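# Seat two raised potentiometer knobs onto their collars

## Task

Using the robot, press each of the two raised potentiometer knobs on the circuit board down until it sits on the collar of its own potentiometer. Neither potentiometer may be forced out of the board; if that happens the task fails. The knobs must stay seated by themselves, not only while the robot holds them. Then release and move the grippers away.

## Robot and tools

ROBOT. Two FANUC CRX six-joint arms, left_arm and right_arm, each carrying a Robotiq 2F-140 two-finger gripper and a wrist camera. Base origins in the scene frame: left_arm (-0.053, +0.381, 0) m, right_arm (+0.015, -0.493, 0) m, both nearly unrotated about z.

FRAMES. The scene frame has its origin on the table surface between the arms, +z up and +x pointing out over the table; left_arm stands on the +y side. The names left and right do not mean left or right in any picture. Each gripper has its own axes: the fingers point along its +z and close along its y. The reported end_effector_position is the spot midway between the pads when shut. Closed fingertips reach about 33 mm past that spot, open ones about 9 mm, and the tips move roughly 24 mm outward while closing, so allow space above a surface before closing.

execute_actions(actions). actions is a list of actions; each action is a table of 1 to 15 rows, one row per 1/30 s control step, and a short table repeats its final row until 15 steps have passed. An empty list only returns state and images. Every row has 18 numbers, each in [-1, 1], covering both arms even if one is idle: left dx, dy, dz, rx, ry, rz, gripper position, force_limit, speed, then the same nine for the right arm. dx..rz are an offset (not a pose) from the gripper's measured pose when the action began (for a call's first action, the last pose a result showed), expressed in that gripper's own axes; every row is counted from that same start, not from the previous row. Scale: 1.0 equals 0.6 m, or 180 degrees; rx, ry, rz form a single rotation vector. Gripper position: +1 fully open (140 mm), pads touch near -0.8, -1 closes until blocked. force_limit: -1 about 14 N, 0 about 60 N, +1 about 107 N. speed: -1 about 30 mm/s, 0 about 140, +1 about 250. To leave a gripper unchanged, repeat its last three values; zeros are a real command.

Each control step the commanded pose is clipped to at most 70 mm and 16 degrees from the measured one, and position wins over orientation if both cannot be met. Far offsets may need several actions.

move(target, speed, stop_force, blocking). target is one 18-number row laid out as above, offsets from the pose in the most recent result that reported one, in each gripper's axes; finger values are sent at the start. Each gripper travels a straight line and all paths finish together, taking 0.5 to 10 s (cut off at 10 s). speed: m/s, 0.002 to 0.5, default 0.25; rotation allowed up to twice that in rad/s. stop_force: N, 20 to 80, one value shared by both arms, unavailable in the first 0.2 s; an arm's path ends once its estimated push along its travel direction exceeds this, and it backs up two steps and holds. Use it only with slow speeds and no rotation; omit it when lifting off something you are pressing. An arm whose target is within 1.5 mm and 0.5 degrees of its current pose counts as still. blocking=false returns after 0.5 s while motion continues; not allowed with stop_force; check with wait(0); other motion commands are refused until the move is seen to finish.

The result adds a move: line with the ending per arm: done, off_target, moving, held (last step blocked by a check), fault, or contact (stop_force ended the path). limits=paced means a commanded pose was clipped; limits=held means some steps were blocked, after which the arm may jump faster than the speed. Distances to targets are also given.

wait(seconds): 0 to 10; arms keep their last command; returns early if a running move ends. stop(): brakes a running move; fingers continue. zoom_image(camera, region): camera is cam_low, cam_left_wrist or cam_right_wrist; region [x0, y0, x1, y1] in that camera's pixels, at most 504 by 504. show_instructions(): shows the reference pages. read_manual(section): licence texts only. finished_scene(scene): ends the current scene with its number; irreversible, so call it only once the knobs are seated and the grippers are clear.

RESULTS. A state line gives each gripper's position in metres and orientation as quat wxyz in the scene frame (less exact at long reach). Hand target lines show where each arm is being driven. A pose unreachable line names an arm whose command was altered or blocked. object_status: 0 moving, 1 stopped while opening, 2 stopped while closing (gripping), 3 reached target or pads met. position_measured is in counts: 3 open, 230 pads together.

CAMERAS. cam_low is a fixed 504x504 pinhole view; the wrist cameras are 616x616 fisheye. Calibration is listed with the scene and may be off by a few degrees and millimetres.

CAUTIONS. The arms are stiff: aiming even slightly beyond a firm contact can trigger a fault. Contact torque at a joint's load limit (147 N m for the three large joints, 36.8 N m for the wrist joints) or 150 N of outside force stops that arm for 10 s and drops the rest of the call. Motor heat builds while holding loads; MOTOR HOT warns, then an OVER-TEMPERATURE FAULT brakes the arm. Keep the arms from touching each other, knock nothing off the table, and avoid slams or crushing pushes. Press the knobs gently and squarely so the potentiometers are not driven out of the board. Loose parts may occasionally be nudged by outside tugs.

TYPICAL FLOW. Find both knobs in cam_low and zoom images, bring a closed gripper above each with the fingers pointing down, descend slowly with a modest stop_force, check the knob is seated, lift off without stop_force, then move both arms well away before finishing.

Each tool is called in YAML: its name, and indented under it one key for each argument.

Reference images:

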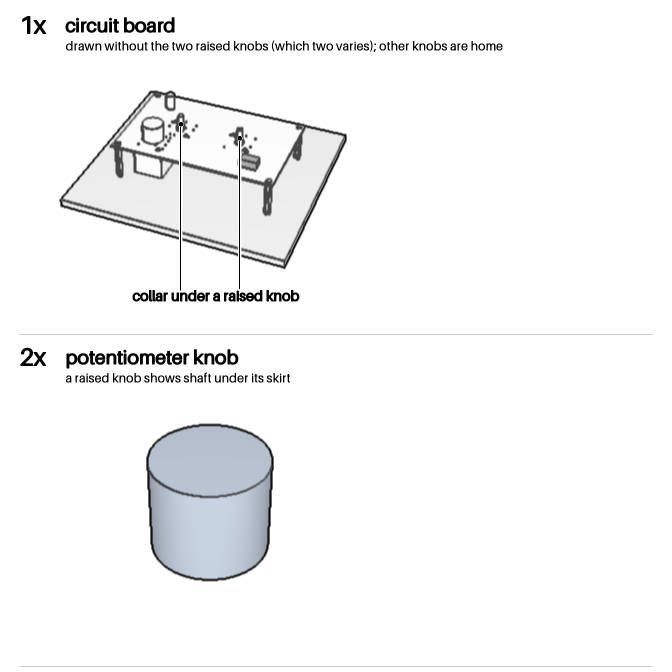

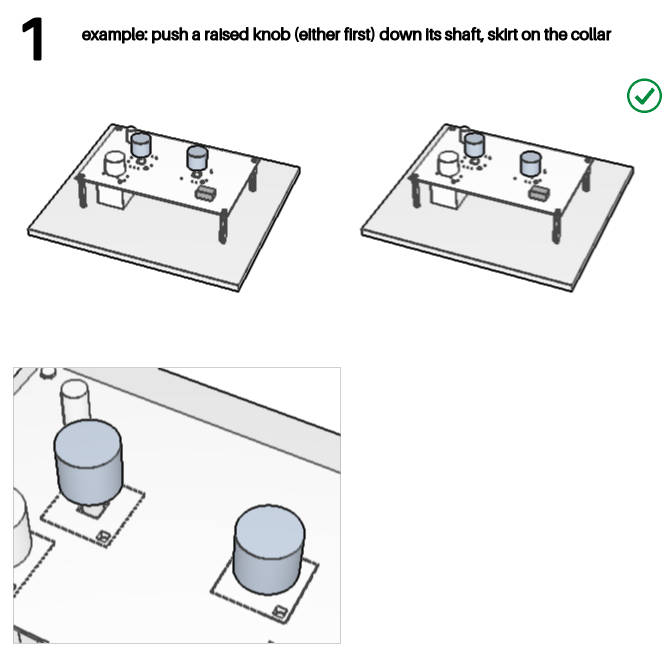

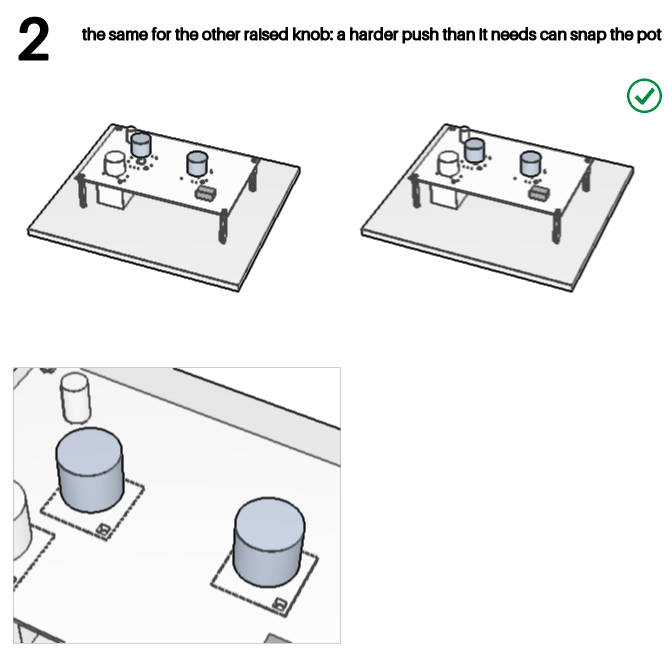

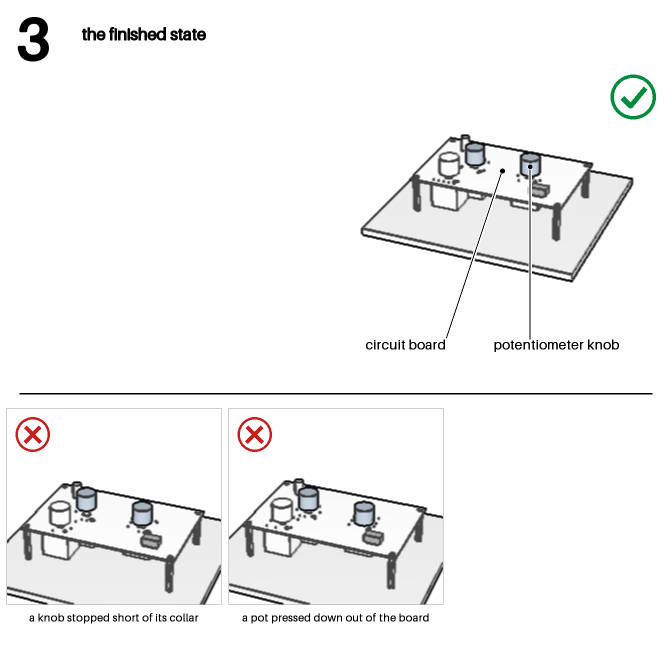

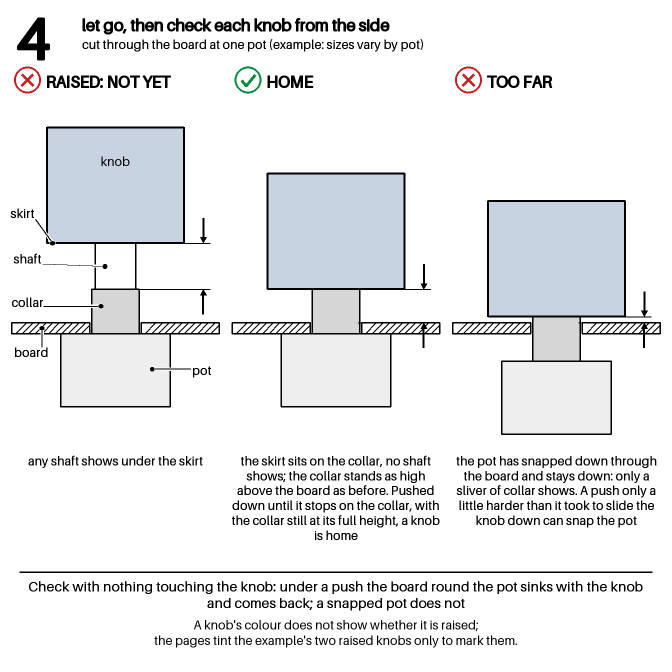

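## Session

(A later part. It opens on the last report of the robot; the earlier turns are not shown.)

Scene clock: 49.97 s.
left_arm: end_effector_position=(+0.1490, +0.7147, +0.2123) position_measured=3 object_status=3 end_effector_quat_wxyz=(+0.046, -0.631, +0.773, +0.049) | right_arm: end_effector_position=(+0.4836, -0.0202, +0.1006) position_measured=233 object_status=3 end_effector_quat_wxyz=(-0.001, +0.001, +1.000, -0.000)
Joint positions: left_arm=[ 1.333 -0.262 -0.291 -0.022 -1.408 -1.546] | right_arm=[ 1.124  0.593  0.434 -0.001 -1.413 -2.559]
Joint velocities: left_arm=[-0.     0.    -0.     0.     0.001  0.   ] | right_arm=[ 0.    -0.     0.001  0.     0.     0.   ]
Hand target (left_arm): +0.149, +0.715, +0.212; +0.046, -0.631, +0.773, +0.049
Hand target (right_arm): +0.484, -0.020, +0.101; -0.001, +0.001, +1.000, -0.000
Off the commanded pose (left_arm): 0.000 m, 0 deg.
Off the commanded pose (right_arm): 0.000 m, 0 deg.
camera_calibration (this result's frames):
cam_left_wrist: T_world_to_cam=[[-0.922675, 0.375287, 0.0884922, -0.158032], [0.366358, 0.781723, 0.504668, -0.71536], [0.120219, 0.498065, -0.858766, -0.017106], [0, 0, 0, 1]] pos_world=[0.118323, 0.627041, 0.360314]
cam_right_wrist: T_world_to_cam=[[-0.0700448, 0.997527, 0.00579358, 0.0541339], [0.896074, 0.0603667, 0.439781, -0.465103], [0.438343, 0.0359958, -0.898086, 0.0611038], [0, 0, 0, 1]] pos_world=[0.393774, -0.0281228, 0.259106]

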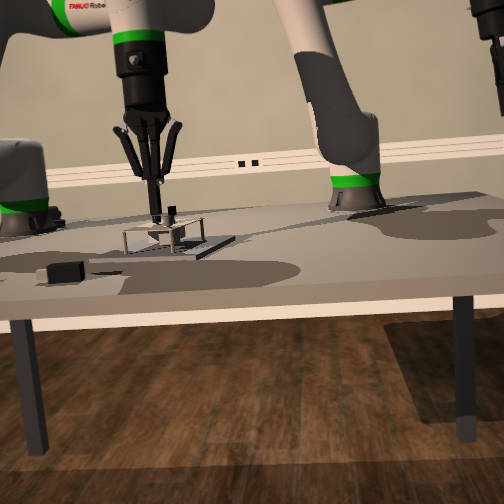

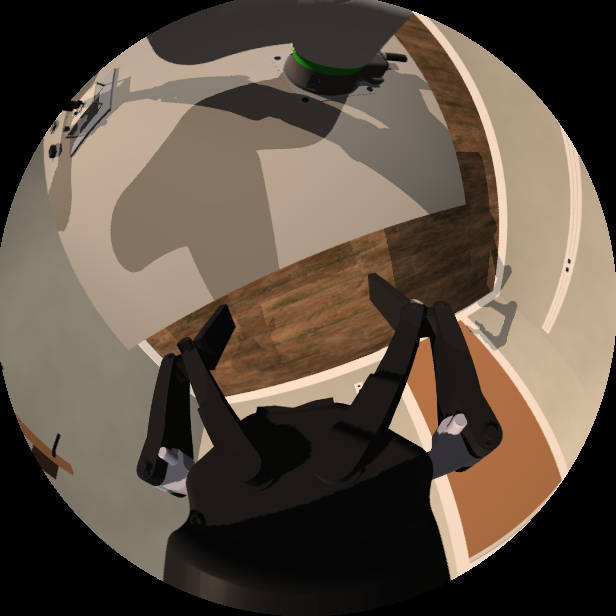

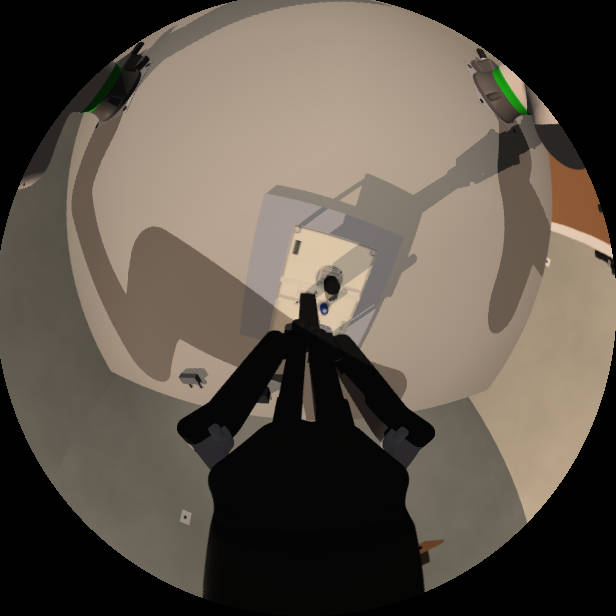

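move:
  target: [0,0,0,0,0,0,1,0,0,0,0,0.0123,0,0,0,-1,0,0]
  speed: 0.01

execute_actions:
  actions:
    - [[0,0,0,0,0,0,1,0,0,0,0,-0.042,0,0,0,-1,0,0]]
    - [[0,0,0,0,0,0,1,0,0,0.04,0.042,0,0,0,0,-1,0,0]]

move:
  target: [0,0,0,0,0,0,1,0,0,0,0,0.02,0,0,0,-1,0,0]
  speed: 0.012

zoom_image:
  camera: "cam_low"
  region: [135,190,195,240]

Scene clock: 61.90 s.
left_arm: end_effector_position=(+0.1490, +0.7147, +0.2123) position_measured=3 object_status=3 end_effector_quat_wxyz=(+0.046, -0.631, +0.773, +0.049) | right_arm: end_effector_position=(+0.4835, -0.0202, +0.0933) position_measured=233 object_status=3 end_effector_quat_wxyz=(-0.001, +0.001, +1.000, -0.000)
Joint positions: left_arm=[ 1.333 -0.262 -0.291 -0.022 -1.408 -1.546] | right_arm=[ 1.124  0.596  0.422 -0.001 -1.398 -2.559]
Joint velocities: left_arm=[ 0.    -0.     0.     0.    -0.001 -0.   ] | right_arm=[-0.001  0.001 -0.002  0.     0.003 -0.   ]
Hand target (left_arm): +0.149, +0.715, +0.212; +0.046, -0.631, +0.773, +0.049
Hand target (right_arm): +0.484, -0.020, +0.093; -0.001, +0.001, +1.000, -0.000
Off the commanded pose (left_arm): 0.000 m, 0 deg.
Off the commanded pose (right_arm): 0.000 m, 0 deg.
move: done
camera_calibration (this result's frames):
cam_left_wrist: T_world_to_cam=[[-0.922675, 0.375287, 0.0884924, -0.158032], [0.366358, 0.781723, 0.504668, -0.71536], [0.120219, 0.498065, -0.858766, -0.0171061], [0, 0, 0, 1]] pos_world=[0.118323, 0.627041, 0.360314]
cam_right_wrist: T_world_to_cam=[[-0.0700549, 0.997526, 0.00581071, 0.0541824], [0.896067, 0.0603677, 0.439794, -0.461893], [0.438356, 0.0360165, -0.89808, 0.0545857], [0, 0, 0, 1]] pos_world=[0.393755, -0.0281309, 0.251845]

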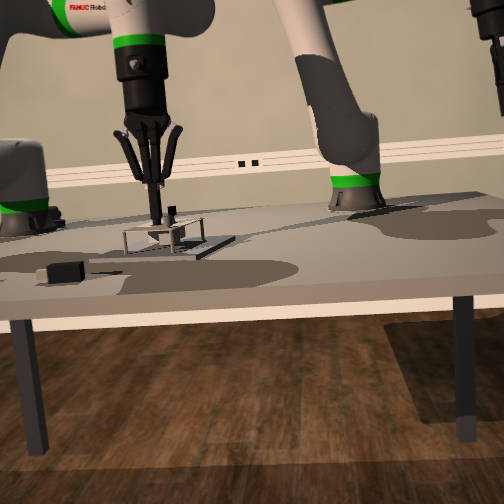

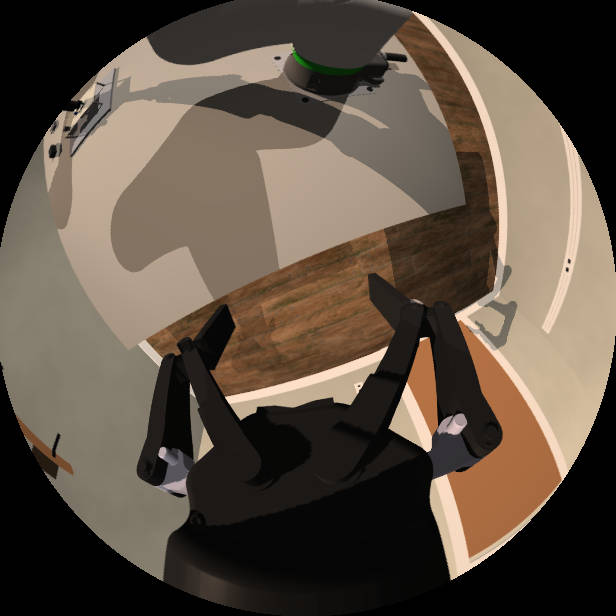

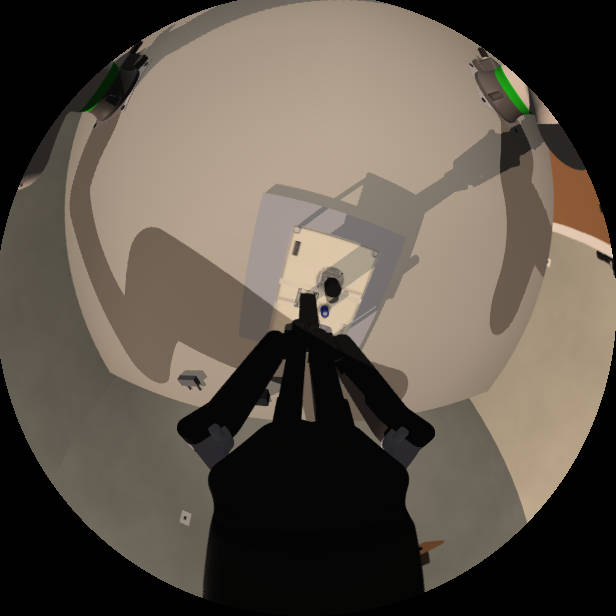

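Scene clock: 62.90 s.
left_arm: end_effector_position=(+0.1490, +0.7147, +0.2123) position_measured=3 object_status=3 end_effector_quat_wxyz=(+0.046, -0.631, +0.773, +0.049) | right_arm: end_effector_position=(+0.4596, +0.0050, +0.1183) position_measured=233 object_status=3 end_effector_quat_wxyz=(-0.001, +0.001, +1.000, -0.000)
Joint positions: left_arm=[ 1.333 -0.262 -0.291 -0.022 -1.408 -1.546] | right_arm=[ 1.175  0.592  0.474 -0.001 -1.454 -2.61 ]
Joint velocities: left_arm=[ 0.001  0.     0.    -0.    -0.    -0.001] | right_arm=[ 0.003  0.002  0.001 -0.    -0.001 -0.003]
Hand target (left_arm): +0.149, +0.715, +0.212; +0.046, -0.631, +0.773, +0.049
Hand target (right_arm): +0.460, +0.005, +0.118; -0.001, +0.001, +1.000, -0.000
Off the commanded pose (left_arm): 0.000 m, 0 deg.
Off the commanded pose (right_arm): 0.000 m, 0 deg.
camera_calibration (this result's frames):
cam_left_wrist: T_world_to_cam=[[-0.922675, 0.375287, 0.0884923, -0.158032], [0.366358, 0.781723, 0.504668, -0.71536], [0.120219, 0.498065, -0.858766, -0.0171061], [0, 0, 0, 1]] pos_world=[0.118323, 0.627041, 0.360314]
cam_right_wrist: T_world_to_cam=[[-0.0701303, 0.997521, 0.00586986, 0.0272263], [0.896181, 0.0604191, 0.439556, -0.452929], [0.438112, 0.0360867, -0.898196, 0.0867376], [0, 0, 0, 1]] pos_world=[0.369815, -0.0029233, 0.276835]

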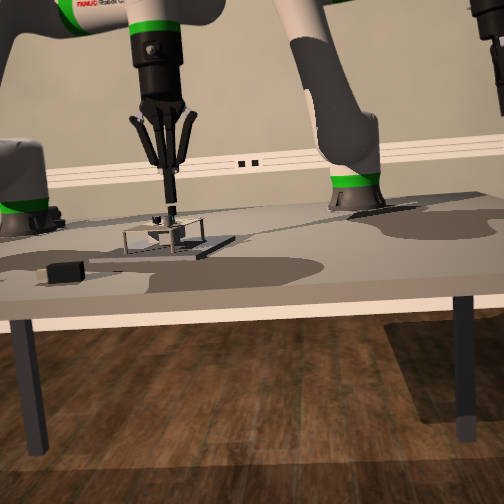

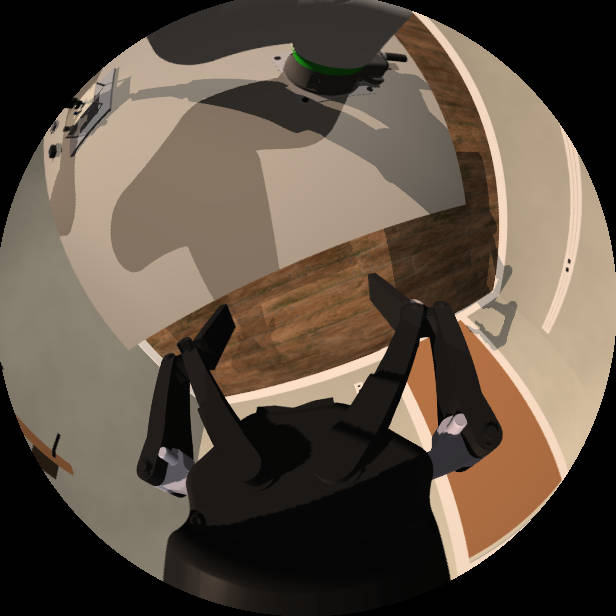

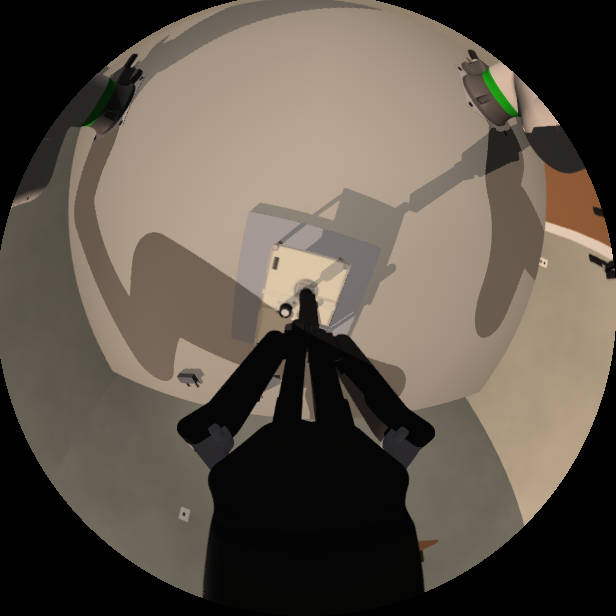

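Scene clock: 64.13 s.
left_arm: end_effector_position=(+0.1490, +0.7147, +0.2123) position_measured=3 object_status=3 end_effector_quat_wxyz=(+0.046, -0.631, +0.773, +0.049) | right_arm: end_effector_position=(+0.4596, +0.0050, +0.1064) position_measured=233 object_status=3 end_effector_quat_wxyz=(-0.001, +0.001, +1.000, -0.000)
Joint positions: left_arm=[ 1.333 -0.262 -0.291 -0.022 -1.408 -1.546] | right_arm=[ 1.175  0.596  0.452 -0.001 -1.429 -2.61 ]
Joint velocities: left_arm=[ 0.    -0.    -0.    -0.     0.002  0.   ] | right_arm=[ 0.001  0.001 -0.003 -0.     0.003 -0.   ]
Hand target (left_arm): +0.149, +0.715, +0.212; +0.046, -0.631, +0.773, +0.049
Hand target (right_arm): +0.460, +0.005, +0.106; -0.001, +0.001, +1.000, -0.000
Off the commanded pose (left_arm): 0.000 m, 0 deg.
Off the commanded pose (right_arm): 0.000 m, 0 deg.
move: done
camera_calibration (this result's frames):
cam_left_wrist: T_world_to_cam=[[-0.922675, 0.375287, 0.0884925, -0.158032], [0.366358, 0.781723, 0.504668, -0.71536], [0.120219, 0.498065, -0.858766, -0.0171061], [0, 0, 0, 1]] pos_world=[0.118323, 0.627041, 0.360314]
cam_right_wrist: T_world_to_cam=[[-0.0699843, 0.997531, 0.00584741, 0.0272822], [0.896177, 0.0602967, 0.439581, -0.447716], [0.438143, 0.0360041, -0.898184, 0.0760541], [0, 0, 0, 1]] pos_world=[0.36982, -0.00295724, 0.264959]

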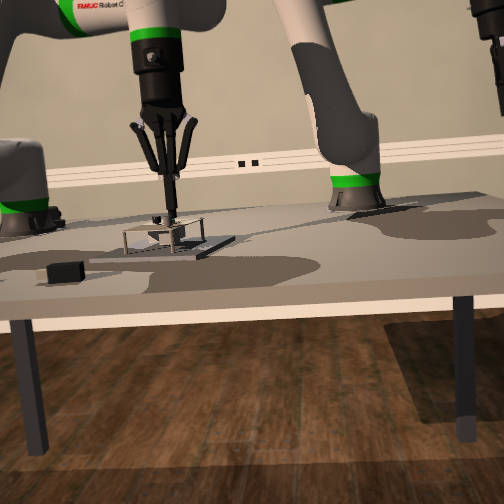

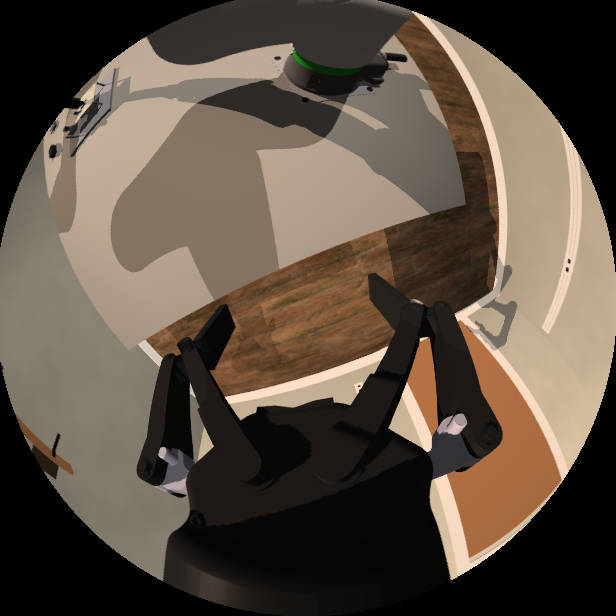

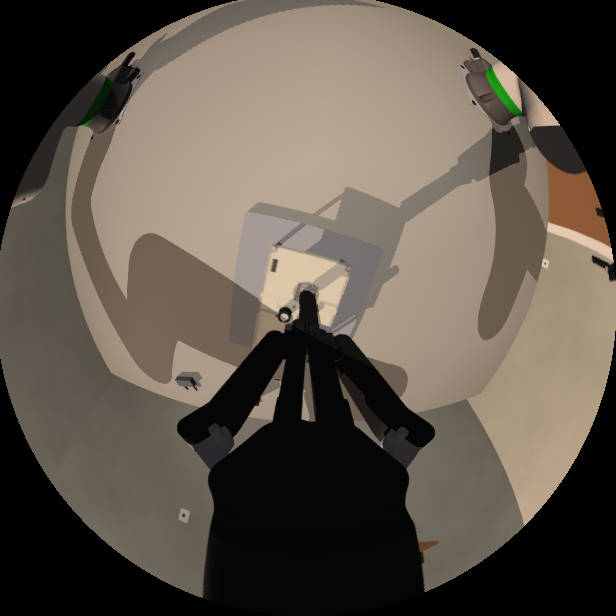

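Region (135, 190, 195, 240) of cam_low's 504x504 image, scaled by 8.400, with more detail than that image has.

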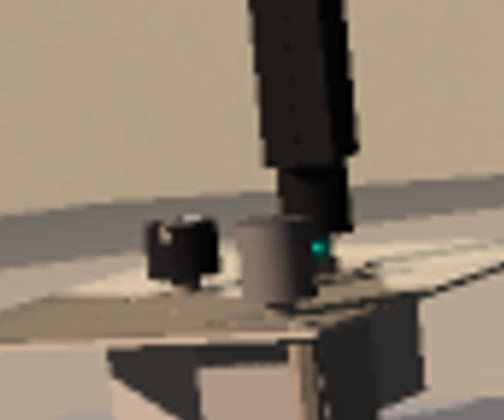

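move:
  target: [0,0,0,0,0,0,1,0,0,0,0,0.0065,0,0,0,-1,0,0]
  speed: 0.008

move:
  target: [0,0,0,0,0,0,1,0,0,0,0,-0.008,0,0,0,-1,0,0]

zoom_image:
  camera: "cam_low"
  region: [148,202,184,232]

Scene clock: 70.47 s.
left_arm: end_effector_position=(+0.1490, +0.7147, +0.2123) position_measured=3 object_status=3 end_effector_quat_wxyz=(+0.046, -0.631, +0.773, +0.049) | right_arm: end_effector_position=(+0.4596, +0.0050, +0.1026) position_measured=233 object_status=3 end_effector_quat_wxyz=(-0.001, +0.001, +1.000, -0.000)
Joint positions: left_arm=[ 1.333 -0.262 -0.291 -0.022 -1.408 -1.546] | right_arm=[ 1.175  0.597  0.446 -0.001 -1.421 -2.61 ]
Joint velocities: left_arm=[-0.  0. -0. -0. -0.  0.] | right_arm=[-0.001 -0.    -0.002  0.     0.002  0.001]
Hand target (left_arm): +0.149, +0.715, +0.212; +0.046, -0.631, +0.773, +0.049
Hand target (right_arm): +0.460, +0.005, +0.102; -0.001, +0.001, +1.000, -0.000
Off the commanded pose (left_arm): 0.000 m, 0 deg.
Off the commanded pose (right_arm): 0.000 m, 0 deg.
move: done
camera_calibration (this result's frames):
cam_left_wrist: T_world_to_cam=[[-0.922675, 0.375287, 0.0884922, -0.158032], [0.366358, 0.781723, 0.504668, -0.71536], [0.120219, 0.498065, -0.858766, -0.0171061], [0, 0, 0, 1]] pos_world=[0.118323, 0.627041, 0.360314]
cam_right_wrist: T_world_to_cam=[[-0.0700414, 0.997527, 0.00585865, 0.0273391], [0.896184, 0.060344, 0.439559, -0.446029], [0.438119, 0.0360378, -0.898194, 0.0726351], [0, 0, 0, 1]] pos_world=[0.369816, -0.002974, 0.261136]

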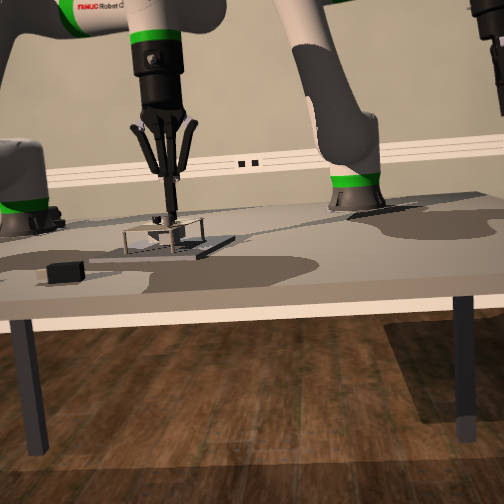

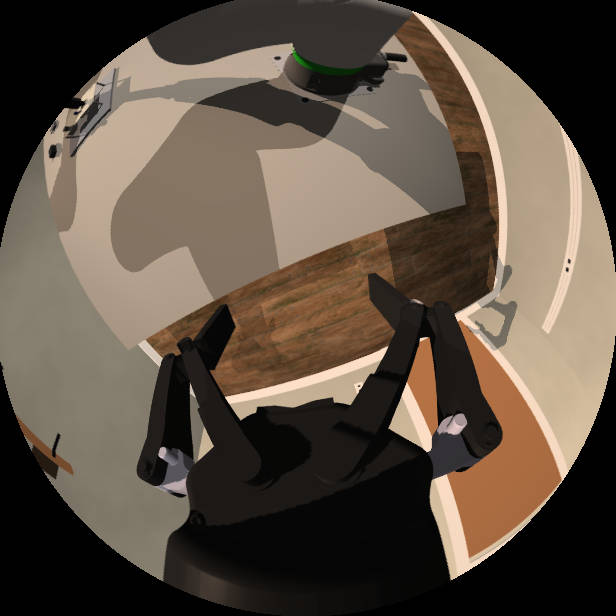

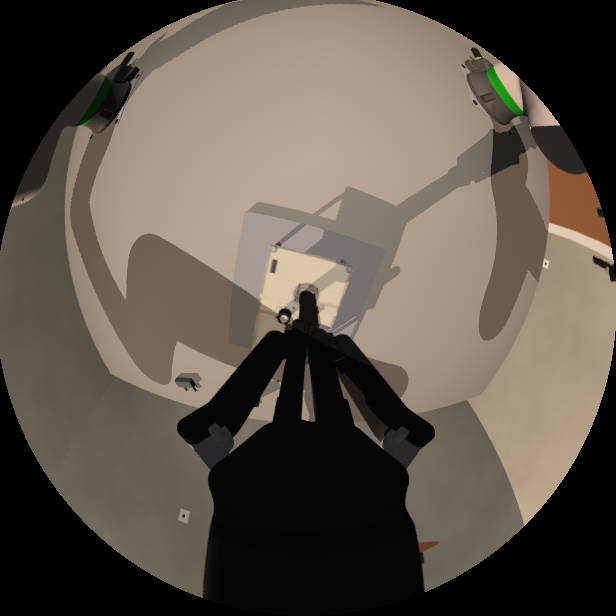

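Scene clock: 71.17 s.
left_arm: end_effector_position=(+0.1490, +0.7147, +0.2123) position_measured=3 object_status=3 end_effector_quat_wxyz=(+0.046, -0.631, +0.773, +0.049) | right_arm: end_effector_position=(+0.4596, +0.0050, +0.1073) position_measured=233 object_status=3 end_effector_quat_wxyz=(-0.001, +0.001, +1.000, -0.000)
Joint positions: left_arm=[ 1.333 -0.262 -0.291 -0.022 -1.408 -1.546] | right_arm=[ 1.175  0.595  0.454 -0.001 -1.431 -2.61 ]
Joint velocities: left_arm=[-0.    -0.    -0.    -0.     0.002 -0.   ] | right_arm=[-0.    -0.     0.002 -0.    -0.002 -0.   ]
Hand target (left_arm): +0.149, +0.715, +0.212; +0.046, -0.631, +0.773, +0.049
Hand target (right_arm): +0.460, +0.005, +0.107; -0.001, +0.001, +1.000, -0.000
Off the commanded pose (left_arm): 0.000 m, 0 deg.
Off the commanded pose (right_arm): 0.000 m, 0 deg.
move: done
camera_calibration (this result's frames):
cam_left_wrist: T_world_to_cam=[[-0.922675, 0.375287, 0.0884924, -0.158032], [0.366358, 0.781723, 0.504668, -0.71536], [0.120219, 0.498065, -0.858766, -0.0171061], [0, 0, 0, 1]] pos_world=[0.118323, 0.627041, 0.360314]
cam_right_wrist: T_world_to_cam=[[-0.0700504, 0.997526, 0.00585222, 0.0273076], [0.896186, 0.0603551, 0.439554, -0.448114], [0.438113, 0.0360356, -0.898197, 0.0768862], [0, 0, 0, 1]] pos_world=[0.369822, -0.00296474, 0.265869]

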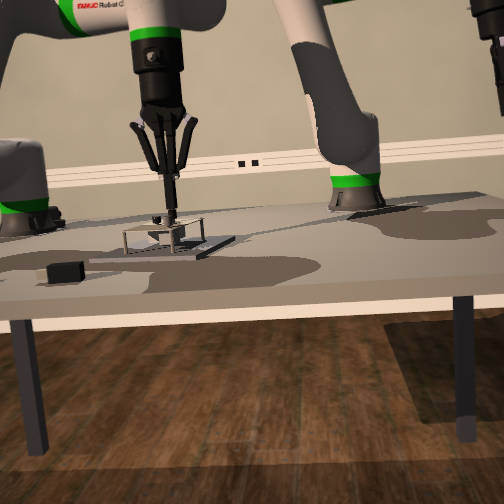

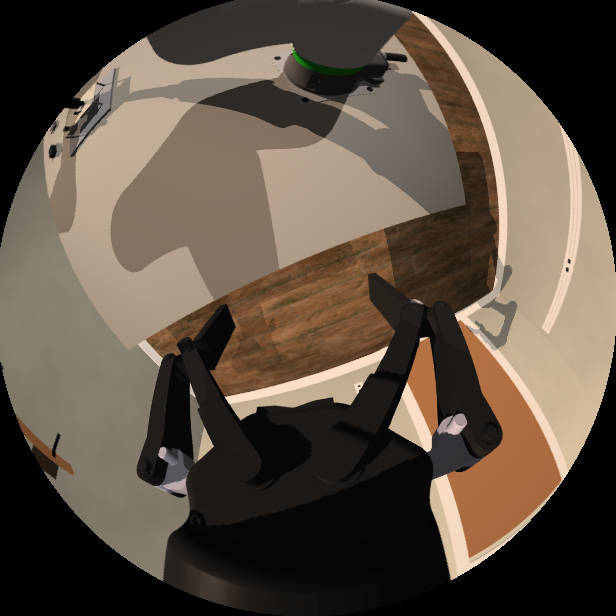

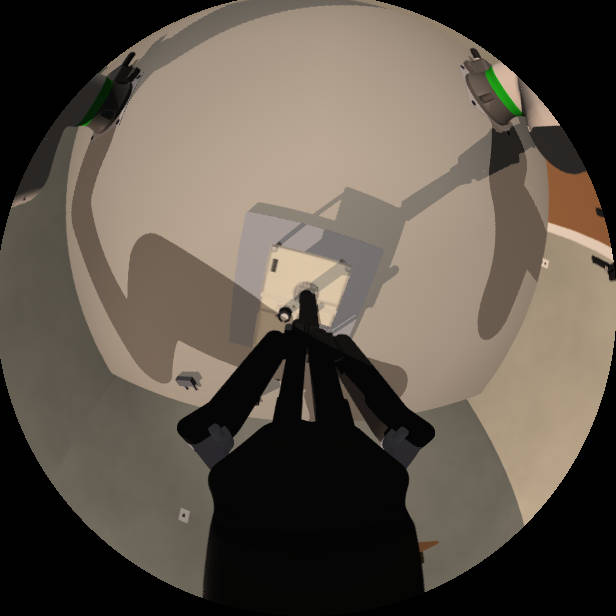

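Region (148, 202, 184, 232) of cam_low's 504x504 image, scaled by 14.000, with more detail than that image has.

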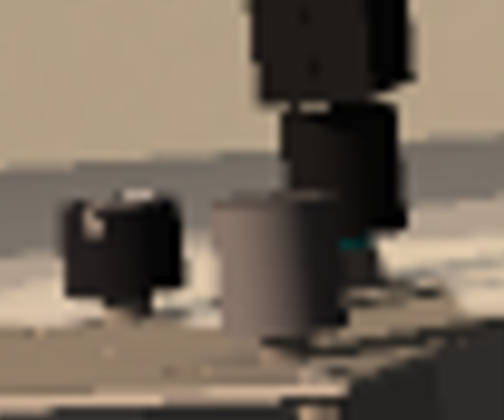

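move:
  target: [0,0,0,0,0,0,1,0,0,0,0,0.0113,0,0,0,-1,0,0]
  speed: 0.008

move:
  target: [0,0,0,0,0,0,1,0,0,0,0,-0.01,0,0,0,-1,0,0]

zoom_image:
  camera: "cam_low"
  region: [148,202,184,232]

Scene clock: 77.50 s.
left_arm: end_effector_position=(+0.1490, +0.7147, +0.2123) position_measured=3 object_status=3 end_effector_quat_wxyz=(+0.046, -0.631, +0.773, +0.049) | right_arm: end_effector_position=(+0.4595, +0.0050, +0.1006) position_measured=233 object_status=3 end_effector_quat_wxyz=(-0.001, +0.001, +1.000, -0.000)
Joint positions: left_arm=[ 1.333 -0.262 -0.291 -0.022 -1.408 -1.546] | right_arm=[ 1.175  0.598  0.442 -0.001 -1.416 -2.61 ]
Joint velocities: left_arm=[-0.    -0.     0.     0.     0.001 -0.   ] | right_arm=[-0.     0.001 -0.002  0.     0.002 -0.   ]
Hand target (left_arm): +0.149, +0.715, +0.212; +0.046, -0.631, +0.773, +0.049
Hand target (right_arm): +0.460, +0.005, +0.101; -0.001, +0.001, +1.000, -0.000
Off the commanded pose (left_arm): 0.000 m, 0 deg.
Off the commanded pose (right_arm): 0.000 m, 0 deg.
move: done
camera_calibration (this result's frames):
cam_left_wrist: T_world_to_cam=[[-0.922675, 0.375287, 0.0884925, -0.158032], [0.366358, 0.781723, 0.504669, -0.71536], [0.120219, 0.498065, -0.858766, -0.0171063], [0, 0, 0, 1]] pos_world=[0.118323, 0.627041, 0.360314]
cam_right_wrist: T_world_to_cam=[[-0.0700346, 0.997527, 0.00586901, 0.0273488], [0.896192, 0.0603339, 0.439544, -0.44516], [0.438103, 0.036043, -0.898202, 0.0708878], [0, 0, 0, 1]] pos_world=[0.369809, -0.00297792, 0.259179]

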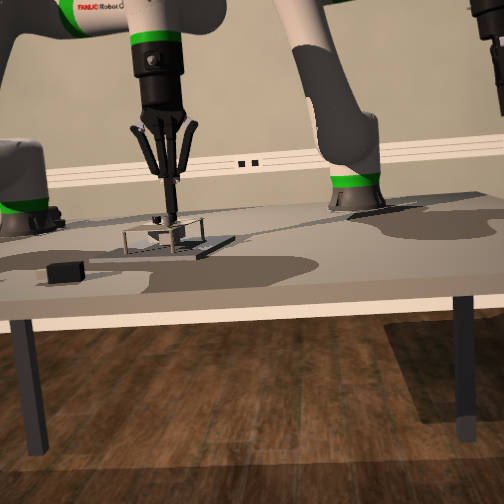

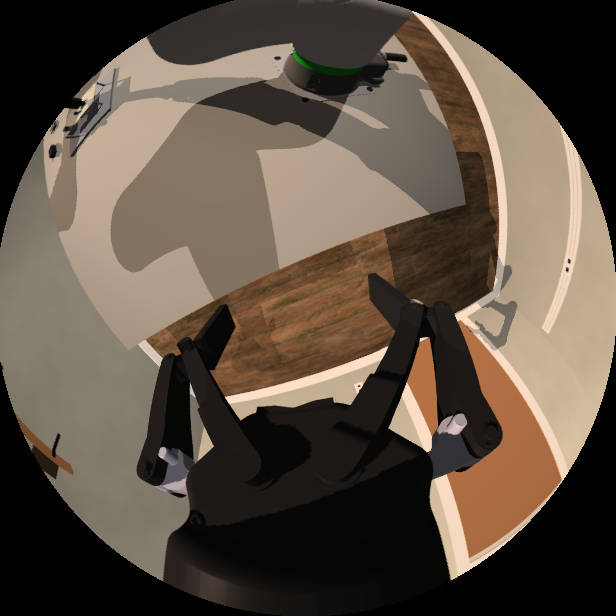

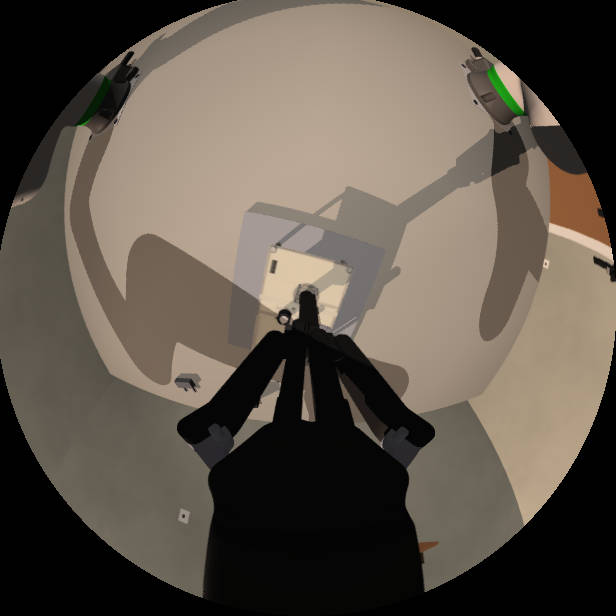

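Scene clock: 78.20 s.
left_arm: end_effector_position=(+0.1490, +0.7147, +0.2123) position_measured=3 object_status=3 end_effector_quat_wxyz=(+0.046, -0.631, +0.773, +0.049) | right_arm: end_effector_position=(+0.4596, +0.0050, +0.1065) position_measured=233 object_status=3 end_effector_quat_wxyz=(-0.001, +0.001, +1.000, -0.000)
Joint positions: left_arm=[ 1.333 -0.262 -0.291 -0.022 -1.408 -1.546] | right_arm=[ 1.175  0.596  0.453 -0.001 -1.429 -2.61 ]
Joint velocities: left_arm=[-0.001 -0.     0.    -0.    -0.     0.   ] | right_arm=[-0.001 -0.001  0.002 -0.    -0.002 -0.   ]
Hand target (left_arm): +0.149, +0.715, +0.212; +0.046, -0.631, +0.773, +0.049
Hand target (right_arm): +0.460, +0.005, +0.107; -0.001, +0.001, +1.000, -0.000
Off the commanded pose (left_arm): 0.000 m, 0 deg.
Off the commanded pose (right_arm): 0.000 m, 0 deg.
move: done
camera_calibration (this result's frames):
cam_left_wrist: T_world_to_cam=[[-0.922675, 0.375287, 0.0884922, -0.158032], [0.366358, 0.781723, 0.504669, -0.71536], [0.120219, 0.498065, -0.858766, -0.0171062], [0, 0, 0, 1]] pos_world=[0.118323, 0.627041, 0.360314]
cam_right_wrist: T_world_to_cam=[[-0.0700459, 0.997527, 0.00586465, 0.0273084], [0.896194, 0.0603462, 0.439539, -0.447768], [0.438098, 0.0360438, -0.898204, 0.0762024], [0, 0, 0, 1]] pos_world=[0.369816, -0.00296633, 0.265097]

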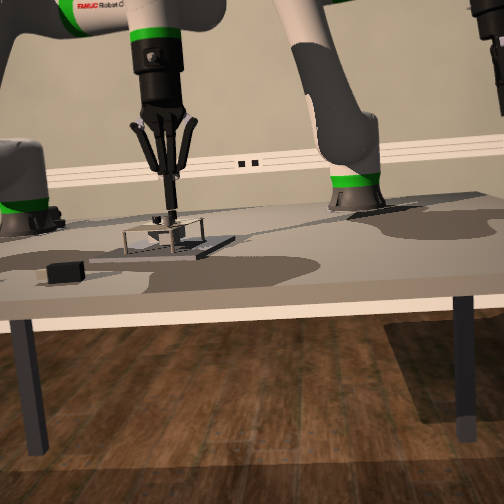

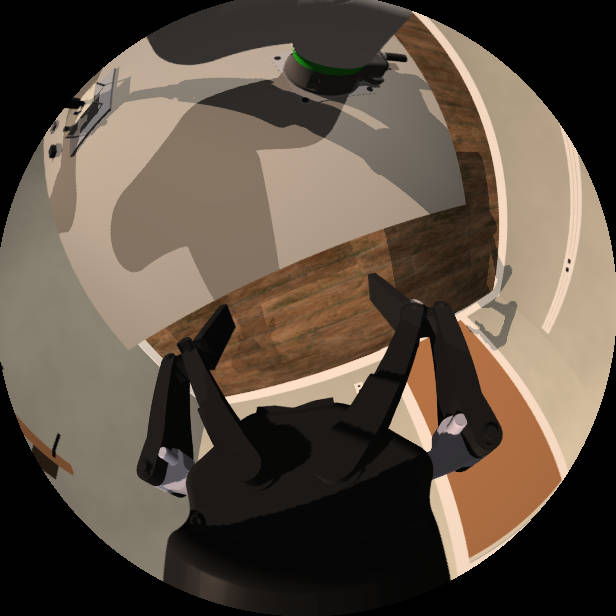

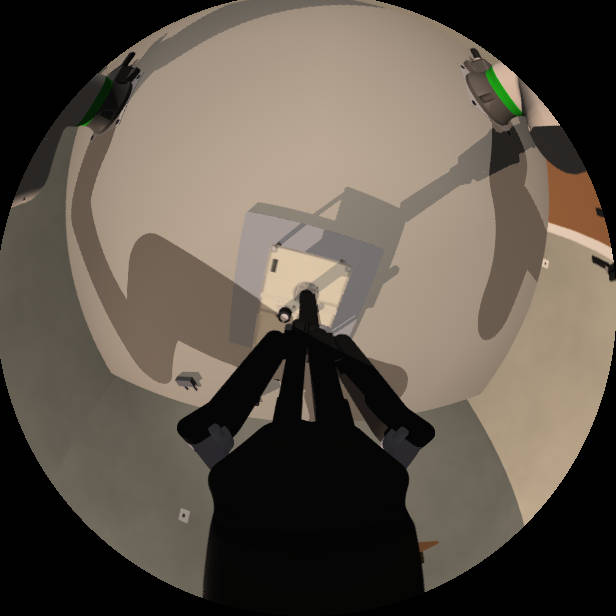

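Region (148, 202, 184, 232) of cam_low's 504x504 image, scaled by 14.000, with more detail than that image has.

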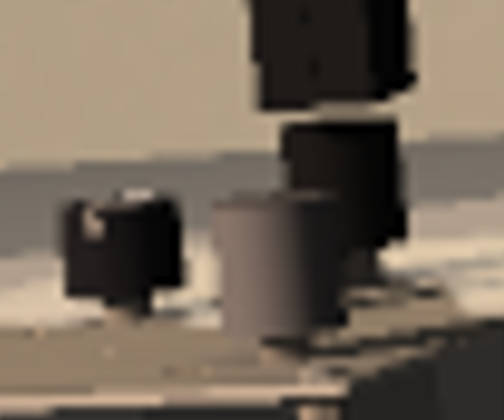

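execute_actions:
  actions:
    - [[0,0,0,0,0,0,1,0,0,0,0,0.008,0,0,0,-1,0,0]]
    - [[0,0,0,0,0,0,1,0,0,0,0,0.0028,0,0,0,-1,0,0]]
    - [[0,0,0,0,0,0,1,0,0,0,0,-0.01,0,0,0,-1,0,0]]
    - [[0,0,0,0,0,0,1,0,0,-0.04,-0.042,0,0,0,0,-1,0,0]]
    - [[0,0,0,0,0,0,1,0,0,0,0,0.014,0,0,0,-1,0,0]]

zoom_image:
  camera: "cam_low"
  region: [148,202,184,232]

Scene clock: 86.83 s.
left_arm: end_effector_position=(+0.1490, +0.7147, +0.2123) position_measured=3 object_status=3 end_effector_quat_wxyz=(+0.046, -0.631, +0.773, +0.049) | right_arm: end_effector_position=(+0.4835, -0.0203, +0.0979) position_measured=233 object_status=3 end_effector_quat_wxyz=(-0.001, +0.001, +1.000, -0.000)
Joint positions: left_arm=[ 1.333 -0.262 -0.291 -0.022 -1.408 -1.546] | right_arm=[ 1.124  0.593  0.429 -0.001 -1.407 -2.559]
Joint velocities: left_arm=[ 0.001 -0.    -0.    -0.     0.    -0.   ] | right_arm=[-0.     0.001 -0.001 -0.     0.001  0.001]
Hand target (left_arm): +0.149, +0.715, +0.212; +0.046, -0.631, +0.773, +0.049
Hand target (right_arm): +0.483, -0.020, +0.098; -0.001, +0.001, +1.000, -0.000
Off the commanded pose (left_arm): 0.000 m, 0 deg.
Off the commanded pose (right_arm): 0.000 m, 0 deg.
camera_calibration (this result's frames):
cam_left_wrist: T_world_to_cam=[[-0.922675, 0.375287, 0.0884923, -0.158032], [0.366358, 0.781723, 0.504669, -0.71536], [0.120219, 0.498065, -0.858766, -0.0171063], [0, 0, 0, 1]] pos_world=[0.118323, 0.627041, 0.360314]
cam_right_wrist: T_world_to_cam=[[-0.0700811, 0.997524, 0.00593878, 0.0542665], [0.896067, 0.0603349, 0.439799, -0.463841], [0.438352, 0.0361431, -0.898076, 0.0587472], [0, 0, 0, 1]] pos_world=[0.393684, -0.0282696, 0.256434]

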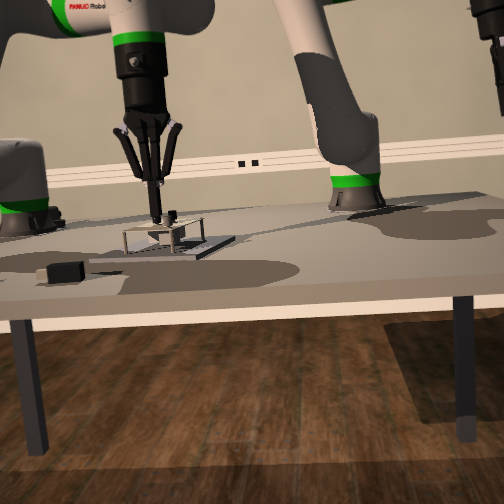

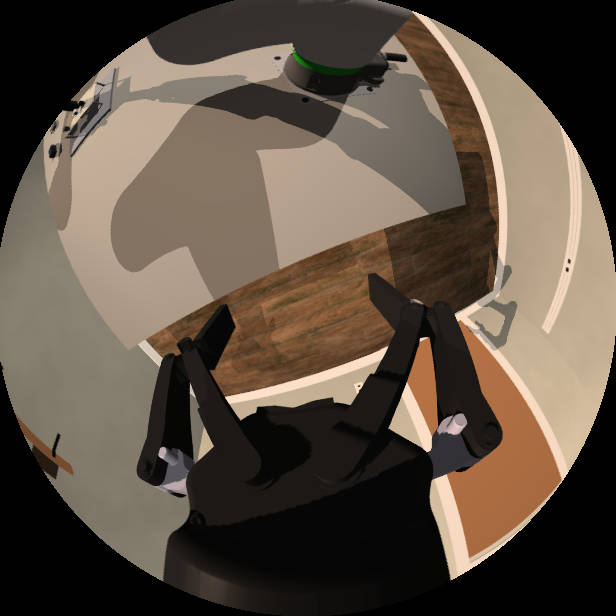

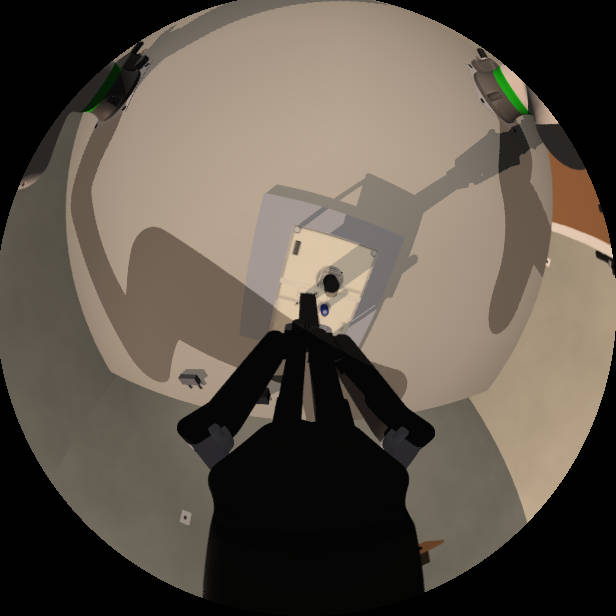

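Region (148, 202, 184, 232) of cam_low's 504x504 image, scaled by 14.000, with more detail than that image has.

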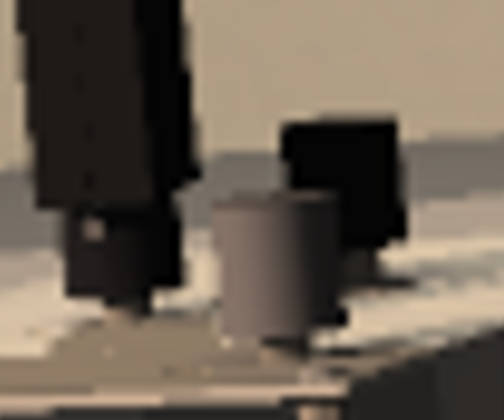

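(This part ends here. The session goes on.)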